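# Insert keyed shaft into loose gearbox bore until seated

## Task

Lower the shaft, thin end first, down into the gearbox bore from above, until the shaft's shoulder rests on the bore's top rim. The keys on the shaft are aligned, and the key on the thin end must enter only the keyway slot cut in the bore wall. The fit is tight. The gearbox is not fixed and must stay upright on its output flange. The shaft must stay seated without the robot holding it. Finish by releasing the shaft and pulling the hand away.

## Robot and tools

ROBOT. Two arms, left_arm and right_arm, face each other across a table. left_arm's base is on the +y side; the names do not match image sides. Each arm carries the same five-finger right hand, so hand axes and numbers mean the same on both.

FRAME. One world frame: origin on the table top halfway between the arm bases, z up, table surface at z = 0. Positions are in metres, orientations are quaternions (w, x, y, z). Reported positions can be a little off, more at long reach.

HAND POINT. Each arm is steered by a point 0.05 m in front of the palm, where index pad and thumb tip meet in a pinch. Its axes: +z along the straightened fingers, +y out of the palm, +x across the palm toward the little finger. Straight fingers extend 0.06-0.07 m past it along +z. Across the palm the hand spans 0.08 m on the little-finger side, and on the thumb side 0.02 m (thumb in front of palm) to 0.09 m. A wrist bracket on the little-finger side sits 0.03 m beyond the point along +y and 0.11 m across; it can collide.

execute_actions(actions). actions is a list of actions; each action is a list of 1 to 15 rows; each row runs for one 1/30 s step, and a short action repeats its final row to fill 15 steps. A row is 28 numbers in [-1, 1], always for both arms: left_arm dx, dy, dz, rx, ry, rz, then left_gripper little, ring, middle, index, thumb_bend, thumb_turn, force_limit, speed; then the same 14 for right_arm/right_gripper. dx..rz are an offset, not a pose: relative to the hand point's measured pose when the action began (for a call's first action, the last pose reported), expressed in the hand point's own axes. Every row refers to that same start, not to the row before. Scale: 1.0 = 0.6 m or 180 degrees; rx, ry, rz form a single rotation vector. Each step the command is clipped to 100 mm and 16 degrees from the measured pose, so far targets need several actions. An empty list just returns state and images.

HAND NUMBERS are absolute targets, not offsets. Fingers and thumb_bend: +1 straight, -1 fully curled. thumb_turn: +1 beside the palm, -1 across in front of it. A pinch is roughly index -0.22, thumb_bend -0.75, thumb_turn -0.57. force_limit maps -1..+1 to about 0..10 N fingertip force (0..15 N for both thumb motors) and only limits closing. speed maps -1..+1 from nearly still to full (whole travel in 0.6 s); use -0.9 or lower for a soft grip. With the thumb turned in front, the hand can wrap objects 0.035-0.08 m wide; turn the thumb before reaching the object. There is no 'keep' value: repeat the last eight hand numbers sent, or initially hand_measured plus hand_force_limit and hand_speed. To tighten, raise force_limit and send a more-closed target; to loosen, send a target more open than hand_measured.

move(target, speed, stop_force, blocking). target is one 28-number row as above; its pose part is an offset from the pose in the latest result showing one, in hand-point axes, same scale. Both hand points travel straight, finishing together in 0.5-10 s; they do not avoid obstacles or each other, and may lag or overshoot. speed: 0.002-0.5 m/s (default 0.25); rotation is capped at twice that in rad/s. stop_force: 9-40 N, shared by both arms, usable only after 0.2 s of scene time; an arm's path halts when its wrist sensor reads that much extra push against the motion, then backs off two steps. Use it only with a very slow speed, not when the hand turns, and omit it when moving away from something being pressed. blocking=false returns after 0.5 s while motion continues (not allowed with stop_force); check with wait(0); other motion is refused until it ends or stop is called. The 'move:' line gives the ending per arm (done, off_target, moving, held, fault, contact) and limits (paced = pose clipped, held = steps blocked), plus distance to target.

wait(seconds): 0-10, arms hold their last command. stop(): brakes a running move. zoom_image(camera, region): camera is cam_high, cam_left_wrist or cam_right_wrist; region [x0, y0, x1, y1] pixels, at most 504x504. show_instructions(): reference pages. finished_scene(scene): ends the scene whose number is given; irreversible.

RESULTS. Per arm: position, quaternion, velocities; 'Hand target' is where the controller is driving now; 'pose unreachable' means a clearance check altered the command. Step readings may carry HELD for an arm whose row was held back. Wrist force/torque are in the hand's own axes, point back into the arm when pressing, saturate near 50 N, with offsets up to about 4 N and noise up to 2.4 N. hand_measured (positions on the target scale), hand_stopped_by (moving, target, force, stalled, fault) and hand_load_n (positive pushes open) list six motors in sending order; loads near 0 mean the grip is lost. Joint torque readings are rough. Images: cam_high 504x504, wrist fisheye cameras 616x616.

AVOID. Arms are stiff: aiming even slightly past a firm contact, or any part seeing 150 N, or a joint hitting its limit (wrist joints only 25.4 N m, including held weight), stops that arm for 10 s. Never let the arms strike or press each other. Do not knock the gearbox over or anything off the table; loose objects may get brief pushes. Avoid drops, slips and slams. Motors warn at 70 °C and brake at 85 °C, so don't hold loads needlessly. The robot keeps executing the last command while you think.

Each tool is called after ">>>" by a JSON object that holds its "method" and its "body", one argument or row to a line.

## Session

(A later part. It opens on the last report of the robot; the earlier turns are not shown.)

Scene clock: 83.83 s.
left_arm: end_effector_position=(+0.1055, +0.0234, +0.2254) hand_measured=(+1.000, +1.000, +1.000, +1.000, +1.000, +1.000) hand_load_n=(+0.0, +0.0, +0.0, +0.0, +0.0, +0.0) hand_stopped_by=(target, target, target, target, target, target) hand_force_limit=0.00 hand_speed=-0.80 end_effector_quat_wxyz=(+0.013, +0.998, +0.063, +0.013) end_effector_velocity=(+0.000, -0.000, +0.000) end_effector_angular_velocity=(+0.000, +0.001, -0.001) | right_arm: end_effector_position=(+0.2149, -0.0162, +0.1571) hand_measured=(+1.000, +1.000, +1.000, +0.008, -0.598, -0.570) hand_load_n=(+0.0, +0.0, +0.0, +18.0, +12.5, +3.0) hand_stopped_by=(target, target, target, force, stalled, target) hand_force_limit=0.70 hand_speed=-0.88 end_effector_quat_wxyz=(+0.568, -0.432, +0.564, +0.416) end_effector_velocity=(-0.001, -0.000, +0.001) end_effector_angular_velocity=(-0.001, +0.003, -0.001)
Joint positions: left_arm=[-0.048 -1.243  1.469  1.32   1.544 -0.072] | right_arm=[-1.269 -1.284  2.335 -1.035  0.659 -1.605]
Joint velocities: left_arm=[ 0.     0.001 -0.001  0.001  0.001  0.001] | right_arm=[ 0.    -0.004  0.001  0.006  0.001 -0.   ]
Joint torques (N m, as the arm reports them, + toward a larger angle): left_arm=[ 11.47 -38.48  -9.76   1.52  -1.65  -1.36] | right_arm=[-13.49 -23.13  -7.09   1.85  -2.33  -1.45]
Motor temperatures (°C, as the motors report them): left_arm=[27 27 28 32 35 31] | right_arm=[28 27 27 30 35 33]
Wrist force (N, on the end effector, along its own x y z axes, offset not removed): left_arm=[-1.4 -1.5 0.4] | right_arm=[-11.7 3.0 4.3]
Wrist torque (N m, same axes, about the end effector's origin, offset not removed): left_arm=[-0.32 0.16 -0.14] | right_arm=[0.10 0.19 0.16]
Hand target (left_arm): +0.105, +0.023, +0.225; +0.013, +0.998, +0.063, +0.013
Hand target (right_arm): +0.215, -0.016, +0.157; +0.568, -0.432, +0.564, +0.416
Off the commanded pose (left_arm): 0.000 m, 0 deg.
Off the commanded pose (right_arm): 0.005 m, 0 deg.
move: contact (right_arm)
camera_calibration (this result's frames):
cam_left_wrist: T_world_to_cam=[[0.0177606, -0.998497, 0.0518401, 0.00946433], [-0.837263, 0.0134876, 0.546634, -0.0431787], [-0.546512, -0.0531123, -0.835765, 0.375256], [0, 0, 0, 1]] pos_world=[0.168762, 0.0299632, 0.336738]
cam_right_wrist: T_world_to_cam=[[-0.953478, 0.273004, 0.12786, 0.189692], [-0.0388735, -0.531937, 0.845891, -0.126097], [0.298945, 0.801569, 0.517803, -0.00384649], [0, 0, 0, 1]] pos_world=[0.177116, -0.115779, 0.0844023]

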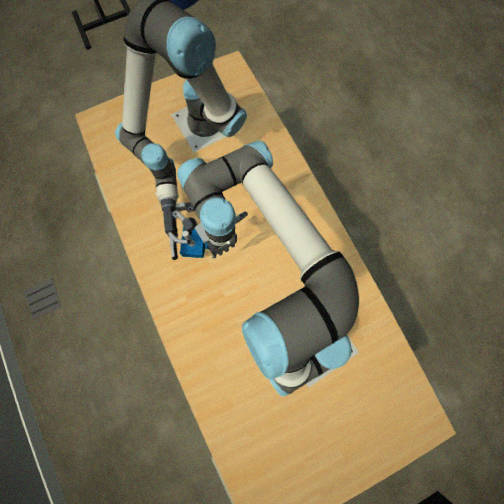

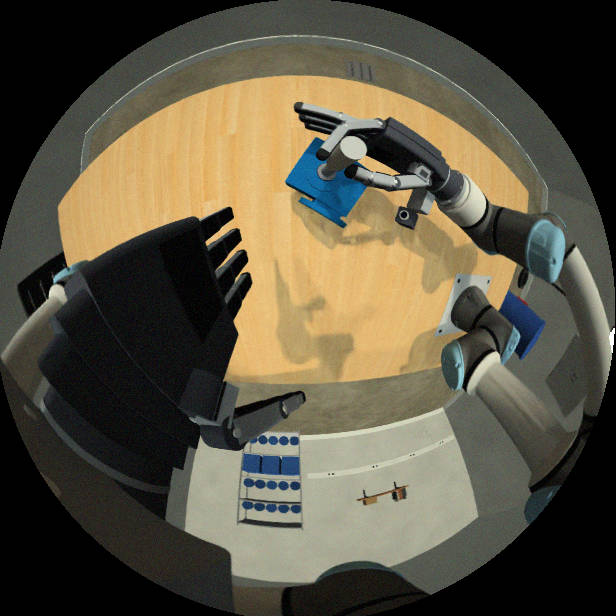

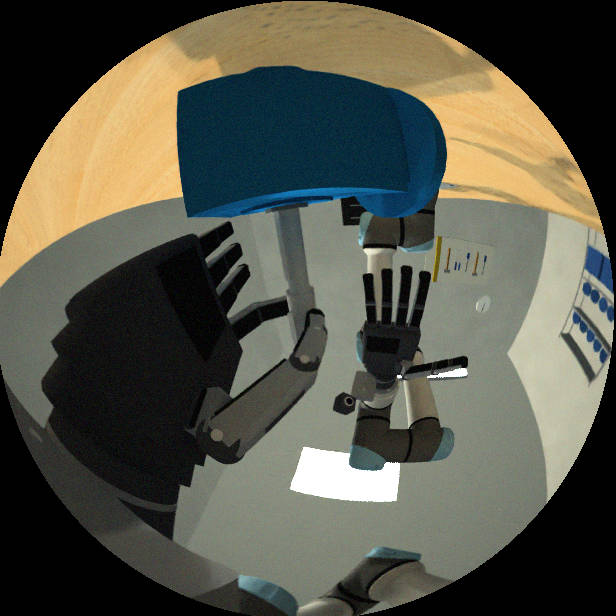

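>>> {"method": "move", "body": {
  "target": [0,0,0,0,0,0,1,1,1,1,1,1,0,-0.8,-0.003,-0.004,0.0004,-0.062,0,0,1,1,1,-0.3,-0.62,-0.57,0.7,-0.88],
  "speed": 0.05
}}

>>> {"method": "move", "body": {
  "target": [0,0,0,0,0,0,1,1,1,1,1,1,0,-0.8,0.012,0,0,0,0,0,1,1,1,-0.3,-0.62,-0.57,0.7,-0.88],
  "speed": 0.004,
  "stop_force": 12
}}

>>> {"method": "zoom_image", "body": {
  "camera": "cam_right_wrist",
  "region": [210,160,330,280]
}}

Scene clock: 86.50 s.
left_arm: end_effector_position=(+0.1055, +0.0234, +0.2254) hand_measured=(+1.000, +1.000, +1.000, +1.000, +1.000, +1.000) hand_load_n=(+0.0, +0.0, +0.0, +0.0, +0.0, +0.0) hand_stopped_by=(target, target, target, target, target, target) hand_force_limit=0.00 hand_speed=-0.80 end_effector_quat_wxyz=(+0.013, +0.998, +0.063, +0.013) end_effector_velocity=(-0.000, +0.000, -0.000) end_effector_angular_velocity=(+0.001, -0.000, -0.001) | right_arm: end_effector_position=(+0.2172, -0.0166, +0.1590) hand_measured=(+1.000, +1.000, +1.000, +0.008, -0.596, -0.570) hand_load_n=(+0.0, +0.0, +0.0, +16.5, +12.5, +1.5) hand_stopped_by=(target, target, target, force, stalled, target) hand_force_limit=0.70 hand_speed=-0.88 end_effector_quat_wxyz=(+0.523, -0.485, +0.521, +0.468) end_effector_velocity=(-0.001, +0.000, -0.000) end_effector_angular_velocity=(-0.001, +0.002, +0.008)
Joint positions: left_arm=[-0.048 -1.243  1.469  1.32   1.544 -0.072] | right_arm=[-1.317 -1.219  2.213 -0.96   0.417 -1.622]
Joint velocities: left_arm=[-0.     0.     0.001  0.    -0.001  0.001] | right_arm=[-0.     0.003 -0.005  0.007 -0.008 -0.003]
Joint torques (N m, as the arm reports them, + toward a larger angle): left_arm=[ 11.19 -39.27  -9.38   1.53  -1.57  -1.21] | right_arm=[-13.88 -17.9  -23.82   0.77  -2.76  -1.42]
Motor temperatures (°C, as the motors report them): left_arm=[27 27 28 32 35 31] | right_arm=[28 27 27 30 35 33]
Wrist force (N, on the end effector, along its own x y z axes, offset not removed): left_arm=[-2.6 1.0 3.4] | right_arm=[2.9 -0.7 2.3]
Wrist torque (N m, same axes, about the end effector's origin, offset not removed): left_arm=[0.14 0.35 -0.15] | right_arm=[-0.41 0.16 0.21]
Hand target (left_arm): +0.105, +0.023, +0.225; +0.013, +0.998, +0.063, +0.013
Hand target (right_arm): +0.217, -0.017, +0.159; +0.523, -0.485, +0.521, +0.469
Off the commanded pose (left_arm): 0.000 m, 0 deg.
Off the commanded pose (right_arm): 0.000 m, 0 deg.
move: done
camera_calibration (this result's frames):
cam_left_wrist: T_world_to_cam=[[0.0177607, -0.998497, 0.0518403, 0.00946419], [-0.837263, 0.0134875, 0.546634, -0.0431787], [-0.546512, -0.0531125, -0.835765, 0.375256], [0, 0, 0, 1]] pos_world=[0.168762, 0.0299632, 0.336738]
cam_right_wrist: T_world_to_cam=[[-0.987877, 0.084451, 0.130259, 0.195744], [0.0668002, -0.52618, 0.847746, -0.151025], [0.140133, 0.84617, 0.514159, 0.0306505], [0, 0, 0, 1]] pos_world=[0.199164, -0.121932, 0.0867738]

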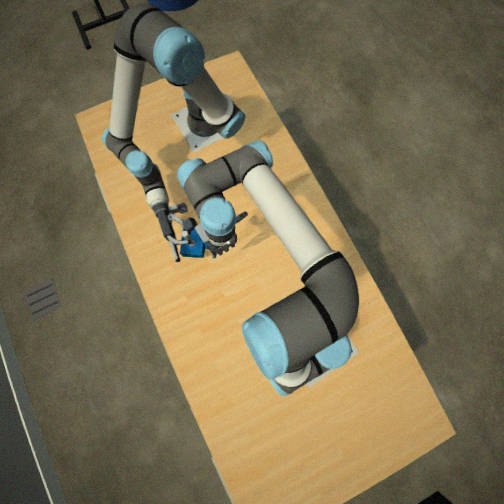

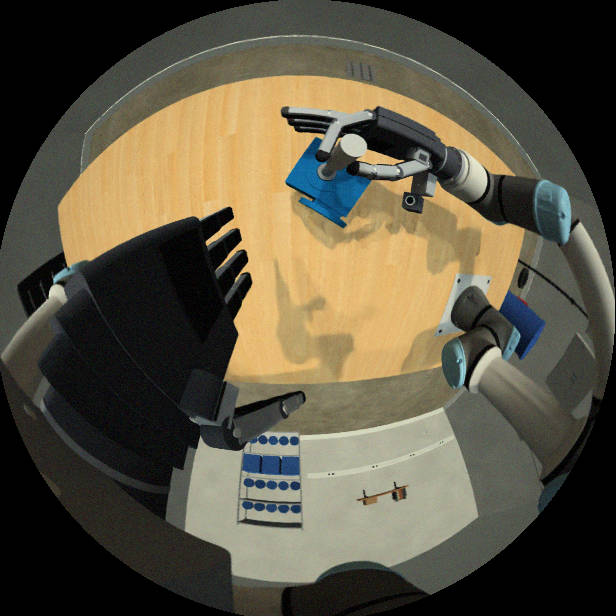

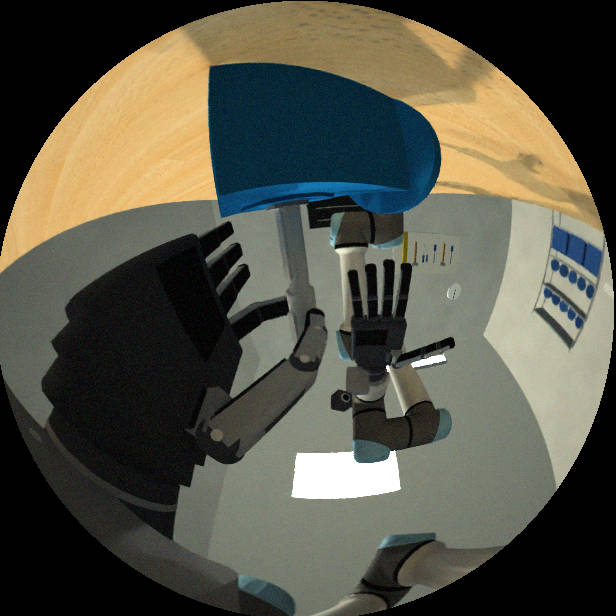

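Scene clock: 87.27 s.
left_arm: end_effector_position=(+0.1055, +0.0234, +0.2254) hand_measured=(+1.000, +1.000, +1.000, +1.000, +1.000, +1.000) hand_load_n=(+0.0, +0.0, +0.0, +0.0, +0.0, +0.0) hand_stopped_by=(target, target, target, target, target, target) hand_force_limit=0.00 hand_speed=-0.80 end_effector_quat_wxyz=(+0.013, +0.998, +0.063, +0.013) end_effector_velocity=(+0.000, +0.000, -0.000) end_effector_angular_velocity=(+0.000, -0.001, +0.000) | right_arm: end_effector_position=(+0.2172, -0.0167, +0.1573) hand_measured=(+1.000, +1.000, +1.000, +0.008, -0.596, -0.570) hand_load_n=(+0.0, +0.0, +0.0, +17.0, +13.0, +3.0) hand_stopped_by=(target, target, target, force, stalled, target) hand_force_limit=0.70 hand_speed=-0.88 end_effector_quat_wxyz=(+0.523, -0.485, +0.521, +0.468) end_effector_velocity=(-0.001, -0.000, +0.001) end_effector_angular_velocity=(-0.001, +0.002, -0.000)
Joint positions: left_arm=[-0.048 -1.243  1.469  1.32   1.544 -0.072] | right_arm=[-1.317 -1.215  2.214 -0.965  0.417 -1.622]
Joint velocities: left_arm=[-0.    -0.001  0.001 -0.    -0.001 -0.   ] | right_arm=[ 0.    -0.003  0.001  0.005  0.     0.   ]
Joint torques (N m, as the arm reports them, + toward a larger angle): left_arm=[ 11.09 -38.93  -9.6    1.47  -1.64  -1.25] | right_arm=[-14.76 -27.25 -11.07   1.19   3.33   1.39]
Motor temperatures (°C, as the motors report them): left_arm=[27 27 28 32 35 31] | right_arm=[28 27 27 30 35 33]
Wrist force (N, on the end effector, along its own x y z axes, offset not removed): left_arm=[-4.9 0.2 1.3] | right_arm=[-9.8 0.2 3.7]
Wrist torque (N m, same axes, about the end effector's origin, offset not removed): left_arm=[-0.04 0.72 -0.25] | right_arm=[-0.49 0.11 0.01]
Hand target (left_arm): +0.105, +0.023, +0.225; +0.013, +0.998, +0.063, +0.013
Hand target (right_arm): +0.217, -0.017, +0.158; +0.523, -0.485, +0.521, +0.468
Off the commanded pose (left_arm): 0.000 m, 0 deg.
Off the commanded pose (right_arm): 0.006 m, 0 deg.
move: contact (right_arm)
camera_calibration (this result's frames):
cam_left_wrist: T_world_to_cam=[[0.0177607, -0.998497, 0.05184, 0.00946437], [-0.837263, 0.0134874, 0.546634, -0.0431786], [-0.546512, -0.0531123, -0.835765, 0.375256], [0, 0, 0, 1]] pos_world=[0.168762, 0.0299632, 0.336738]
cam_right_wrist: T_world_to_cam=[[-0.987869, 0.0844249, 0.130332, 0.195937], [0.0668842, -0.526129, 0.84777, -0.14966], [0.140144, 0.846204, 0.5141, 0.0315407], [0, 0, 0, 1]] pos_world=[0.19915, -0.121972, 0.0851254]

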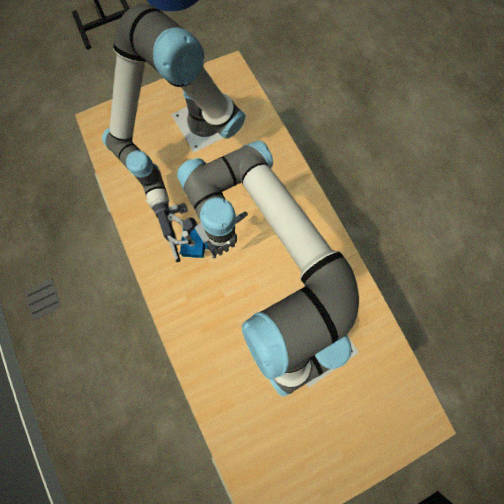

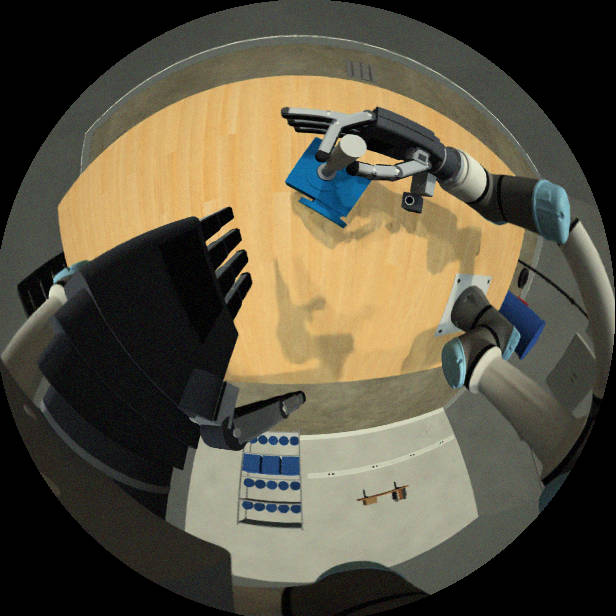

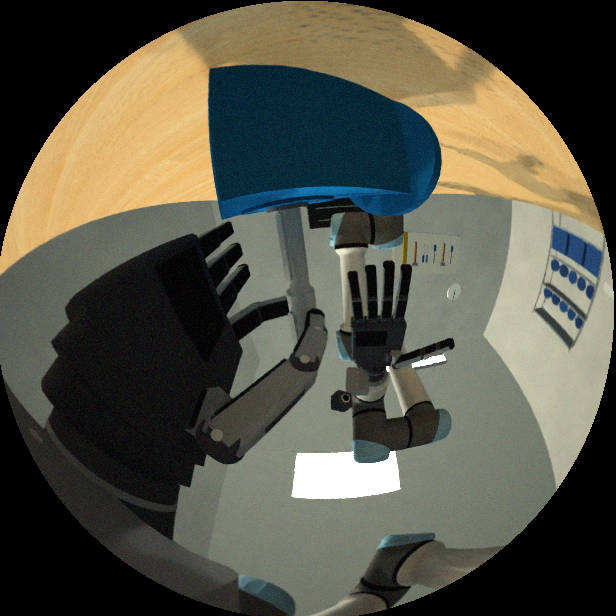

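Region (210, 160, 330, 280) of cam_right_wrist's 616x616 image, scaled by 4.200, with more detail than that image has.

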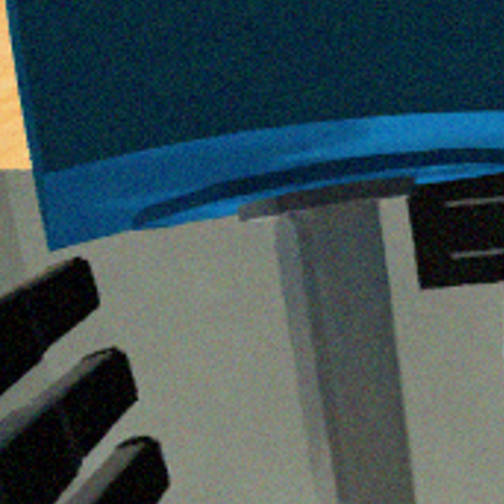

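>>> {"method": "move", "body": {
  "target": [0,0,0,0,0,0,1,1,1,1,1,1,0,-0.8,-0.07,0,0,0,0,0,1,1,1,-0.3,-0.62,-0.57,0.7,-0.88],
  "speed": 0.04
}}

>>> {"method": "zoom_image", "body": {
  "camera": "cam_right_wrist",
  "region": [240,130,340,250]
}}

>>> {"method": "zoom_image", "body": {
  "camera": "cam_left_wrist",
  "region": [285,125,385,230]
}}

Scene clock: 88.93 s.
left_arm: end_effector_position=(+0.1055, +0.0234, +0.2254) hand_measured=(+1.000, +1.000, +1.000, +1.000, +1.000, +1.000) hand_load_n=(+0.0, +0.0, +0.0, +0.0, +0.0, +0.0) hand_stopped_by=(target, target, target, target, target, target) hand_force_limit=0.00 hand_speed=-0.80 end_effector_quat_wxyz=(+0.013, +0.998, +0.063, +0.013) end_effector_velocity=(+0.000, +0.001, -0.001) end_effector_angular_velocity=(+0.004, -0.001, +0.001) | right_arm: end_effector_position=(+0.2164, -0.0160, +0.1992) hand_measured=(+1.000, +1.000, +1.000, +0.008, -0.596, -0.570) hand_load_n=(+0.0, +0.0, +0.0, +17.5, +11.0, -1.0) hand_stopped_by=(target, target, target, force, stalled, target) hand_force_limit=0.70 hand_speed=-0.88 end_effector_quat_wxyz=(+0.523, -0.485, +0.521, +0.468) end_effector_velocity=(+0.000, -0.000, +0.001) end_effector_angular_velocity=(-0.001, +0.000, +0.000)
Joint positions: left_arm=[-0.048 -1.243  1.469  1.32   1.544 -0.072] | right_arm=[-1.314 -1.313  2.187 -0.839  0.419 -1.622]
Joint velocities: left_arm=[-0.     0.001  0.002  0.001 -0.001 -0.002] | right_arm=[-0.    -0.003 -0.002  0.008 -0.    -0.002]
Joint torques (N m, as the arm reports them, + toward a larger angle): left_arm=[ 11.12 -38.43  -9.63   1.61  -1.51  -1.17] | right_arm=[ 11.42 -30.61 -25.49   1.06   2.51  -1.48]
Motor temperatures (°C, as the motors report them): left_arm=[27 27 28 32 35 31] | right_arm=[28 27 27 30 35 33]
Wrist force (N, on the end effector, along its own x y z axes, offset not removed): left_arm=[-5.4 2.1 6.3] | right_arm=[0.6 -0.2 -1.6]
Wrist torque (N m, same axes, about the end effector's origin, offset not removed): left_arm=[0.16 0.47 -0.12] | right_arm=[0.04 0.50 0.11]
Hand target (left_arm): +0.105, +0.023, +0.225; +0.013, +0.998, +0.063, +0.013
Hand target (right_arm): +0.216, -0.016, +0.199; +0.523, -0.485, +0.521, +0.468
Off the commanded pose (left_arm): 0.000 m, 0 deg.
Off the commanded pose (right_arm): 0.000 m, 0 deg.
move: done
camera_calibration (this result's frames):
cam_left_wrist: T_world_to_cam=[[0.0177607, -0.998497, 0.0518402, 0.0094642], [-0.837263, 0.0134876, 0.546634, -0.0431787], [-0.546512, -0.0531125, -0.835765, 0.375256], [0, 0, 0, 1]] pos_world=[0.168762, 0.0299631, 0.336738]
cam_right_wrist: T_world_to_cam=[[-0.987867, 0.0844174, 0.130359, 0.18957], [0.0669016, -0.526187, 0.847733, -0.184788], [0.140156, 0.846168, 0.514155, 0.00954139], [0, 0, 0, 1]] pos_world=[0.198296, -0.12131, 0.127033]

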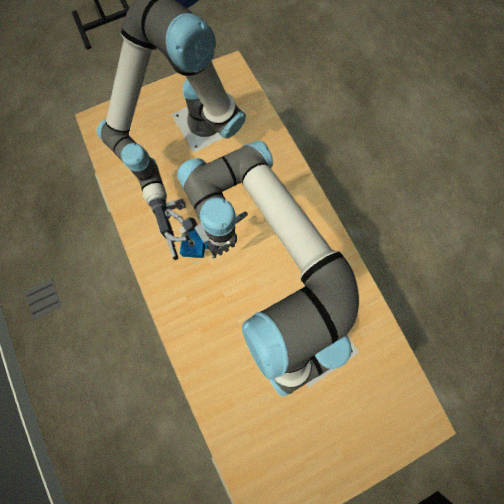

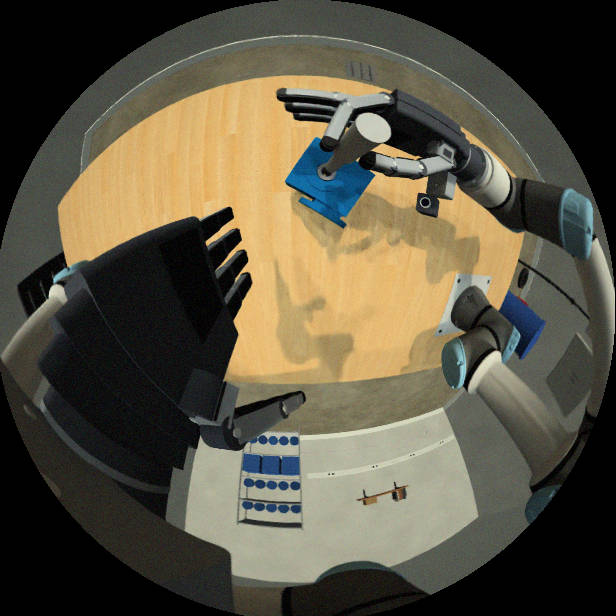

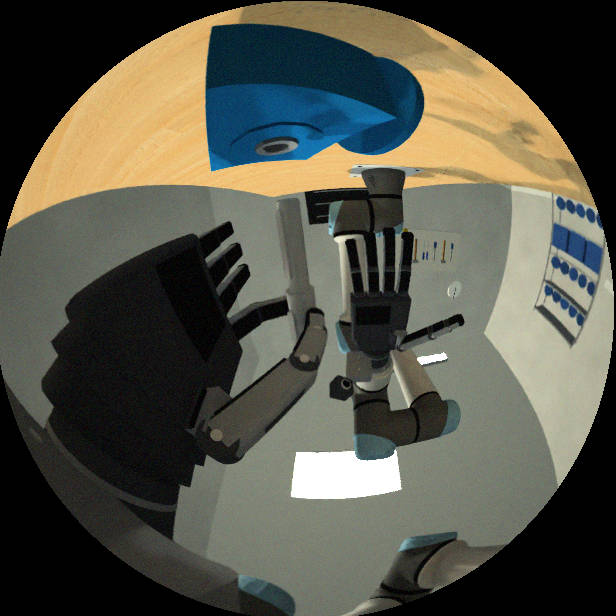

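Region (240, 130, 340, 250) of cam_right_wrist's 616x616 image, scaled by 4.200, with more detail than that image has.

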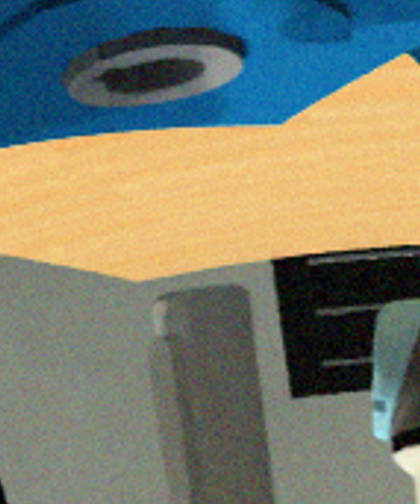

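Region (285, 125, 385, 230) of cam_left_wrist's 616x616 image, scaled by 4.800, with more detail than that image has; it fills the left 480 columns of this view, and the rest is white.

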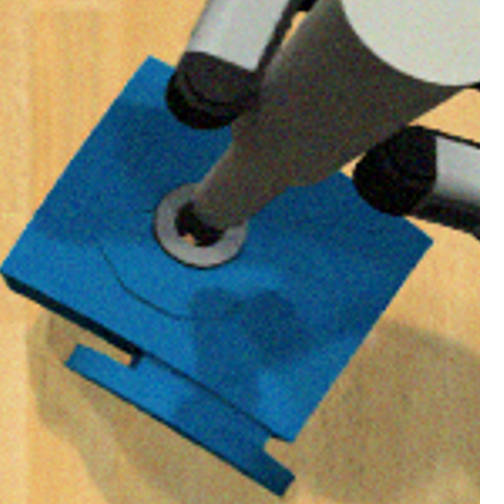

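>>> {"method": "move", "body": {
  "target": [0,0,0,0,0,0,1,1,1,1,1,1,0,-0.8,0.056,-0.003,0.0005,-0.083,0,-0.004,1,1,1,-0.3,-0.62,-0.57,0.7,-0.88],
  "speed": 0.06
}}

>>> {"method": "zoom_image", "body": {
  "camera": "cam_right_wrist",
  "region": [250,160,330,240]
}}

>>> {"method": "zoom_image", "body": {
  "camera": "cam_left_wrist",
  "region": [300,130,380,200]
}}

Scene clock: 91.73 s.
left_arm: end_effector_position=(+0.1055, +0.0234, +0.2254) hand_measured=(+1.000, +1.000, +1.000, +1.000, +1.000, +1.000) hand_load_n=(+0.0, +0.0, +0.0, +0.0, +0.0, +0.0) hand_stopped_by=(target, target, target, target, target, target) hand_force_limit=0.00 hand_speed=-0.80 end_effector_quat_wxyz=(+0.013, +0.998, +0.063, +0.013) end_effector_velocity=(-0.000, -0.001, -0.000) end_effector_angular_velocity=(-0.001, -0.000, -0.000) | right_arm: end_effector_position=(+0.2188, -0.0164, +0.1658) hand_measured=(+1.000, +1.000, +1.000, +0.008, -0.596, -0.570) hand_load_n=(+0.0, +0.0, +0.0, +17.5, +11.0, -1.0) hand_stopped_by=(target, target, target, force, stalled, target) hand_force_limit=0.70 hand_speed=-0.88 end_effector_quat_wxyz=(+0.459, -0.552, +0.453, +0.529) end_effector_velocity=(+0.000, +0.000, -0.001) end_effector_angular_velocity=(-0.005, -0.002, +0.006)
Joint positions: left_arm=[-0.048 -1.243  1.469  1.32   1.544 -0.072] | right_arm=[-1.325 -1.111  1.995 -0.751  0.149 -1.729]
Joint velocities: left_arm=[-0.001  0.002 -0.002 -0.001 -0.    -0.001] | right_arm=[-0.     0.01  -0.018  0.049 -0.005 -0.043]
Joint torques (N m, as the arm reports them, + toward a larger angle): left_arm=[ 11.41 -37.88  -9.63   1.48  -1.56  -1.28] | right_arm=[ 12.15 -23.04 -25.56   1.69  -3.5   -1.62]
Motor temperatures (°C, as the motors report them): left_arm=[27 27 28 32 35 31] | right_arm=[28 27 27 30 35 33]
Wrist force (N, on the end effector, along its own x y z axes, offset not removed): left_arm=[-2.2 0.1 -1.2] | right_arm=[3.4 0.7 1.6]
Wrist torque (N m, same axes, about the end effector's origin, offset not removed): left_arm=[0.19 0.28 -0.01] | right_arm=[-0.14 -0.10 0.28]
Hand target (left_arm): +0.105, +0.023, +0.225; +0.013, +0.998, +0.063, +0.013
Hand target (right_arm): +0.219, -0.016, +0.166; -0.458, +0.552, -0.453, -0.529
Off the commanded pose (left_arm): 0.000 m, 0 deg.
Off the commanded pose (right_arm): 0.000 m, 0 deg.
move: done
camera_calibration (this result's frames):
cam_left_wrist: T_world_to_cam=[[0.0177606, -0.998497, 0.0518406, 0.00946412], [-0.837263, 0.0134878, 0.546634, -0.0431788], [-0.546512, -0.0531127, -0.835765, 0.375256], [0, 0, 0, 1]] pos_world=[0.168762, 0.0299632, 0.336738]
cam_right_wrist: T_world_to_cam=[[-0.977443, -0.172091, 0.122433, 0.191248], [0.192536, -0.487799, 0.851459, -0.18433], [-0.0868057, 0.855825, 0.509929, 0.0772752], [0, 0, 0, 1]] pos_world=[0.229132, -0.123138, 0.0941292]

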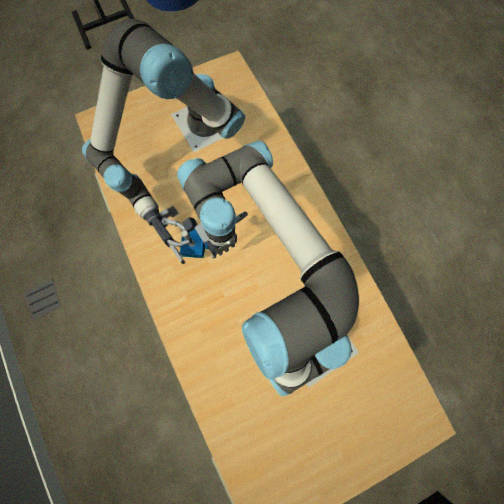

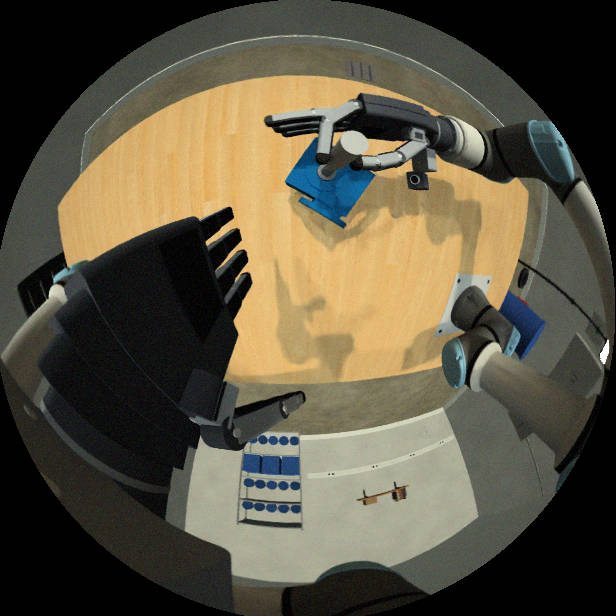

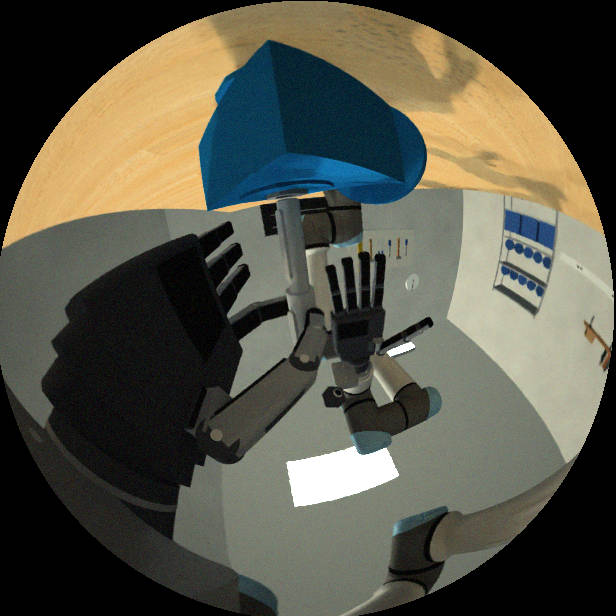

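Region (250, 160, 330, 240) of cam_right_wrist's 616x616 image, scaled by 6.300, with more detail than that image has.

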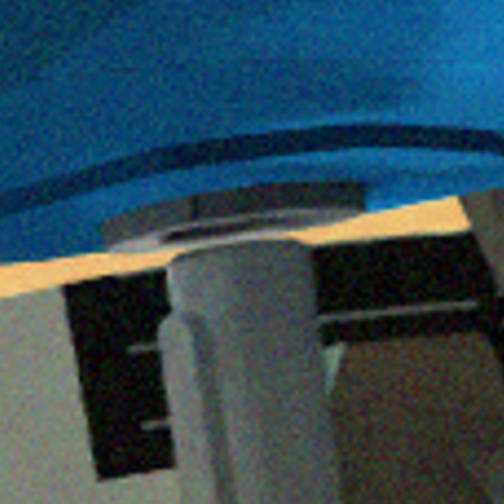

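Region (300, 130, 380, 200) of cam_left_wrist's 616x616 image, scaled by 6.300, with more detail than that image has; it fills the top 441 rows of this view, and the rest is white.

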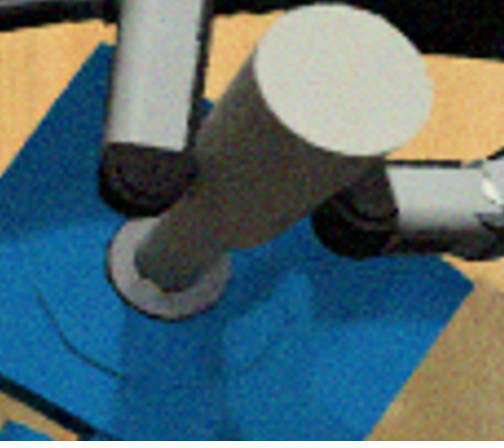

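>>> {"method": "move", "body": {
  "target": [0,0,0,0,0,0,1,1,1,1,1,1,0,-0.8,0.001,-0.001,-0.0012,0,0,0,1,1,1,-0.3,-0.62,-0.57,0.7,-0.88],
  "speed": 0.01
}}

>>> {"method": "move", "body": {
  "target": [0,0,0,0,0,0,1,1,1,1,1,1,0,-0.8,0.021,0,0,0,0,0,1,1,1,-0.3,-0.62,-0.57,0.7,-0.88],
  "speed": 0.004,
  "stop_force": 12
}}

>>> {"method": "zoom_image", "body": {
  "camera": "cam_right_wrist",
  "region": [210,160,330,280]
}}

>>> {"method": "zoom_image", "body": {
  "camera": "cam_left_wrist",
  "region": [300,130,380,200]
}}

Scene clock: 92.73 s.
left_arm: end_effector_position=(+0.1055, +0.0234, +0.2254) hand_measured=(+1.000, +1.000, +1.000, +1.000, +1.000, +1.000) hand_load_n=(+0.0, +0.0, +0.0, +0.0, +0.0, +0.0) hand_stopped_by=(target, target, target, target, target, target) hand_force_limit=0.00 hand_speed=-0.80 end_effector_quat_wxyz=(+0.013, +0.998, +0.063, +0.013) end_effector_velocity=(-0.000, +0.001, -0.001) end_effector_angular_velocity=(+0.003, +0.000, -0.000) | right_arm: end_effector_position=(+0.2196, -0.0170, +0.1653) hand_measured=(+1.000, +1.000, +1.000, +0.008, -0.596, -0.570) hand_load_n=(+0.0, +0.0, +0.0, +17.5, +11.0, -1.0) hand_stopped_by=(target, target, target, force, stalled, target) hand_force_limit=0.70 hand_speed=-0.88 end_effector_quat_wxyz=(+0.459, -0.552, +0.453, +0.529) end_effector_velocity=(+0.001, -0.000, -0.000) end_effector_angular_velocity=(+0.000, -0.000, -0.002)
Joint positions: left_arm=[-0.048 -1.243  1.469  1.32   1.544 -0.072] | right_arm=[-1.327 -1.11   1.994 -0.75   0.147 -1.731]
Joint velocities: left_arm=[-0.     0.     0.003 -0.001 -0.    -0.   ] | right_arm=[-0.001  0.     0.    -0.002  0.001  0.001]
Joint torques (N m, as the arm reports them, + toward a larger angle): left_arm=[ 11.03 -38.43  -9.92   1.5   -1.63  -1.21] | right_arm=[-14.04 -23.42  -4.02  -1.28  -3.23   2.08]
Motor temperatures (°C, as the motors report them): left_arm=[27 27 28 32 35 31] | right_arm=[28 27 27 30 35 33]
Wrist force (N, on the end effector, along its own x y z axes, offset not removed): left_arm=[-2.8 -0.9 3.9] | right_arm=[1.2 -0.6 2.6]
Wrist torque (N m, same axes, about the end effector's origin, offset not removed): left_arm=[-0.42 0.32 -0.13] | right_arm=[-0.24 0.37 0.07]
Hand target (left_arm): +0.105, +0.023, +0.225; +0.013, +0.998, +0.063, +0.013
Hand target (right_arm): +0.220, -0.017, +0.165; -0.459, +0.552, -0.453, -0.529
Off the commanded pose (left_arm): 0.000 m, 0 deg.
Off the commanded pose (right_arm): 0.000 m, 0 deg.
move: done
camera_calibration (this result's frames):
cam_left_wrist: T_world_to_cam=[[0.0177607, -0.998497, 0.0518401, 0.00946431], [-0.837263, 0.0134875, 0.546634, -0.0431787], [-0.546512, -0.0531124, -0.835765, 0.375256], [0, 0, 0, 1]] pos_world=[0.168762, 0.0299632, 0.336738]
cam_right_wrist: T_world_to_cam=[[-0.977437, -0.172141, 0.122411, 0.191905], [0.192539, -0.48777, 0.851475, -0.184287], [-0.0868652, 0.855832, 0.509908, 0.0781428], [0, 0, 0, 1]] pos_world=[0.229845, -0.123732, 0.0935785]

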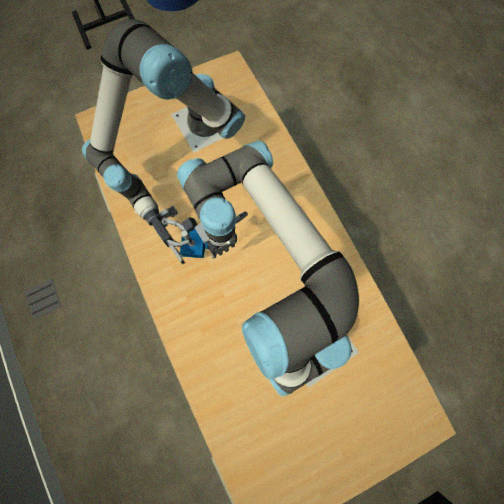

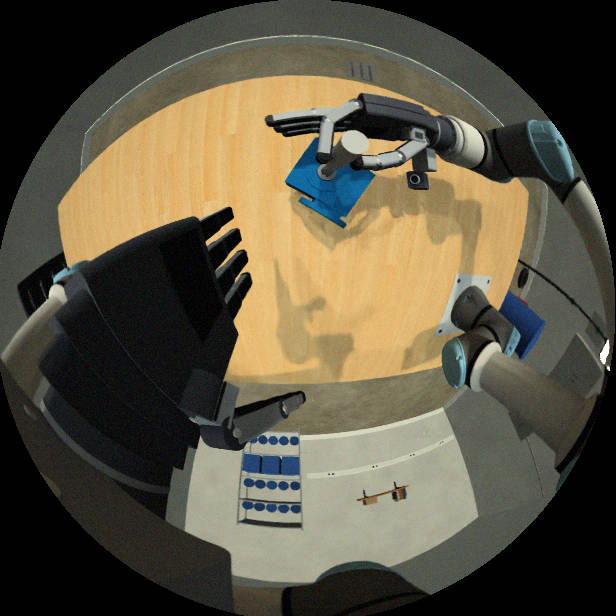

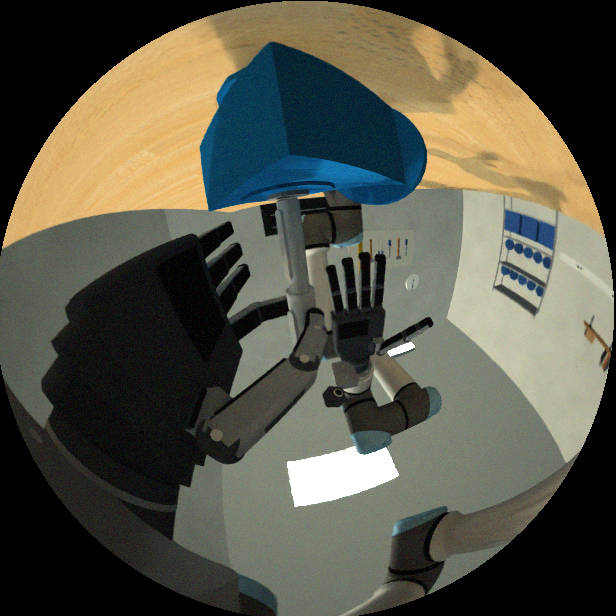

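Scene clock: 94.63 s.
left_arm: end_effector_position=(+0.1055, +0.0234, +0.2254) hand_measured=(+1.000, +1.000, +1.000, +1.000, +1.000, +1.000) hand_load_n=(+0.0, +0.0, +0.0, +0.0, +0.0, +0.0) hand_stopped_by=(target, target, target, target, target, target) hand_force_limit=0.00 hand_speed=-0.80 end_effector_quat_wxyz=(+0.013, +0.998, +0.063, +0.013) end_effector_velocity=(+0.001, +0.001, -0.002) end_effector_angular_velocity=(+0.006, -0.000, +0.001) | right_arm: end_effector_position=(+0.2197, -0.0171, +0.1591) hand_measured=(+1.000, +1.000, +1.000, +0.008, -0.596, -0.570) hand_load_n=(+0.0, +0.0, +0.0, +17.5, +12.0, +1.0) hand_stopped_by=(target, target, target, force, stalled, target) hand_force_limit=0.70 hand_speed=-0.88 end_effector_quat_wxyz=(+0.459, -0.552, +0.453, +0.529) end_effector_velocity=(-0.001, -0.000, +0.001) end_effector_angular_velocity=(-0.000, +0.000, +0.000)
Joint positions: left_arm=[-0.048 -1.243  1.469  1.32   1.544 -0.072] | right_arm=[-1.328 -1.097  1.996 -0.765  0.147 -1.731]
Joint velocities: left_arm=[ 0.001  0.003  0.001  0.001 -0.001 -0.   ] | right_arm=[ 0.    -0.003  0.001  0.002 -0.     0.   ]
Joint torques (N m, as the arm reports them, + toward a larger angle): left_arm=[ 10.55 -38.66  -9.25   1.45  -1.61  -1.21] | right_arm=[-14.16 -35.71  -8.87   1.41  -2.08  -0.37]
Motor temperatures (°C, as the motors report them): left_arm=[27 27 28 32 35 31] | right_arm=[28 27 27 30 35 33]
Wrist force (N, on the end effector, along its own x y z axes, offset not removed): left_arm=[-0.3 -1.0 2.2] | right_arm=[-8.8 -1.1 1.4]
Wrist torque (N m, same axes, about the end effector's origin, offset not removed): left_arm=[-0.28 -0.09 -0.03] | right_arm=[-0.37 0.44 -0.09]
Hand target (left_arm): +0.105, +0.023, +0.225; +0.013, +0.998, +0.063, +0.013
Hand target (right_arm): +0.220, -0.017, +0.159; -0.459, +0.552, -0.453, -0.529
Off the commanded pose (left_arm): 0.000 m, 0 deg.
Off the commanded pose (right_arm): 0.006 m, 0 deg.
move: contact (right_arm)
camera_calibration (this result's frames):
cam_left_wrist: T_world_to_cam=[[0.0177606, -0.998497, 0.0518403, 0.00946422], [-0.837263, 0.0134876, 0.546634, -0.0431788], [-0.546512, -0.0531125, -0.835765, 0.375256], [0, 0, 0, 1]] pos_world=[0.168762, 0.0299632, 0.336738]
cam_right_wrist: T_world_to_cam=[[-0.977424, -0.172181, 0.122455, 0.192796], [0.192594, -0.487728, 0.851486, -0.179111], [-0.0868848, 0.855847, 0.509879, 0.0814094], [0, 0, 0, 1]] pos_world=[0.230012, -0.123836, 0.0873928]

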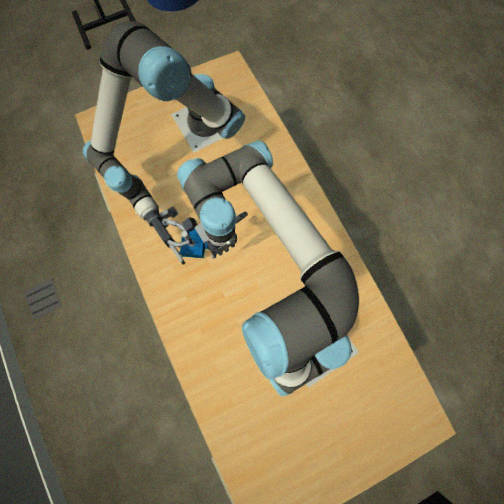

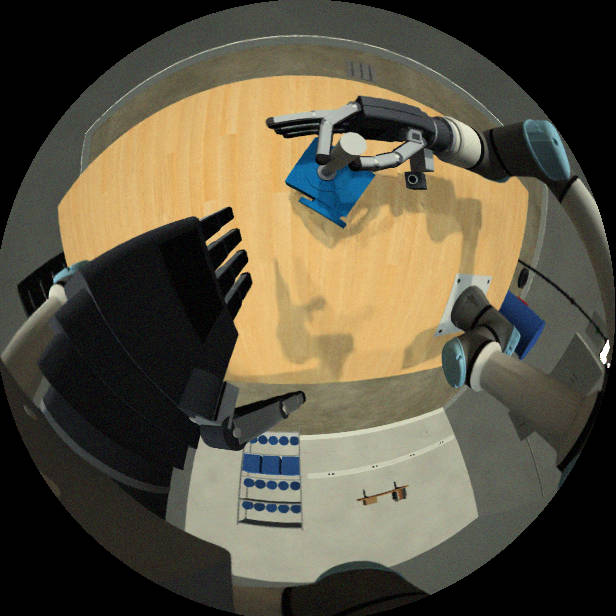

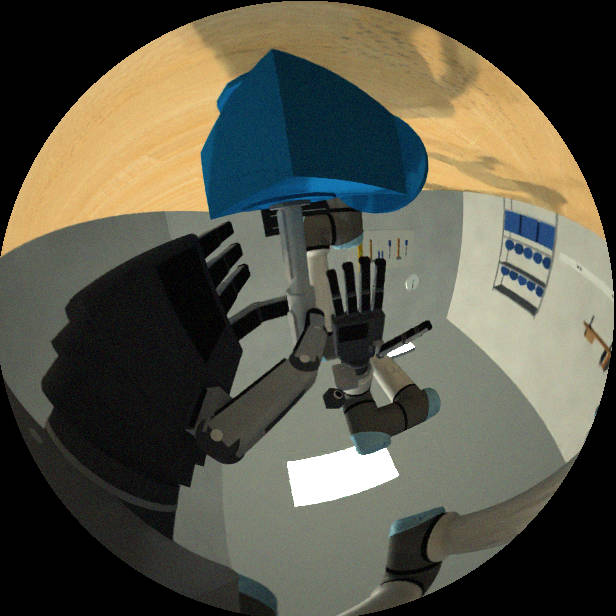

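Region (210, 160, 330, 280) of cam_right_wrist's 616x616 image, scaled by 4.200, with more detail than that image has.

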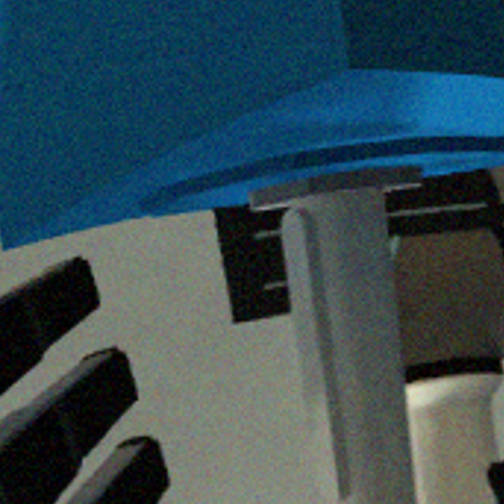

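Region (300, 130, 380, 200) of cam_left_wrist's 616x616 image, scaled by 6.300, with more detail than that image has; it fills the top 441 rows of this view, and the rest is white.

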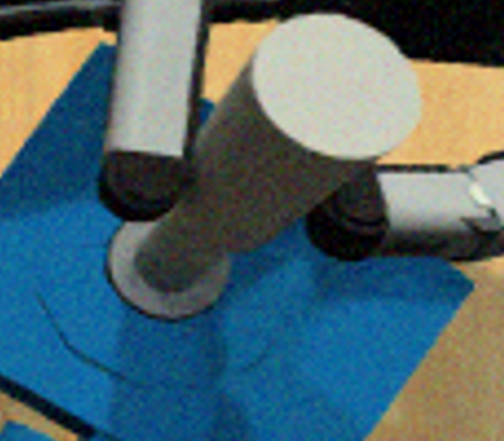

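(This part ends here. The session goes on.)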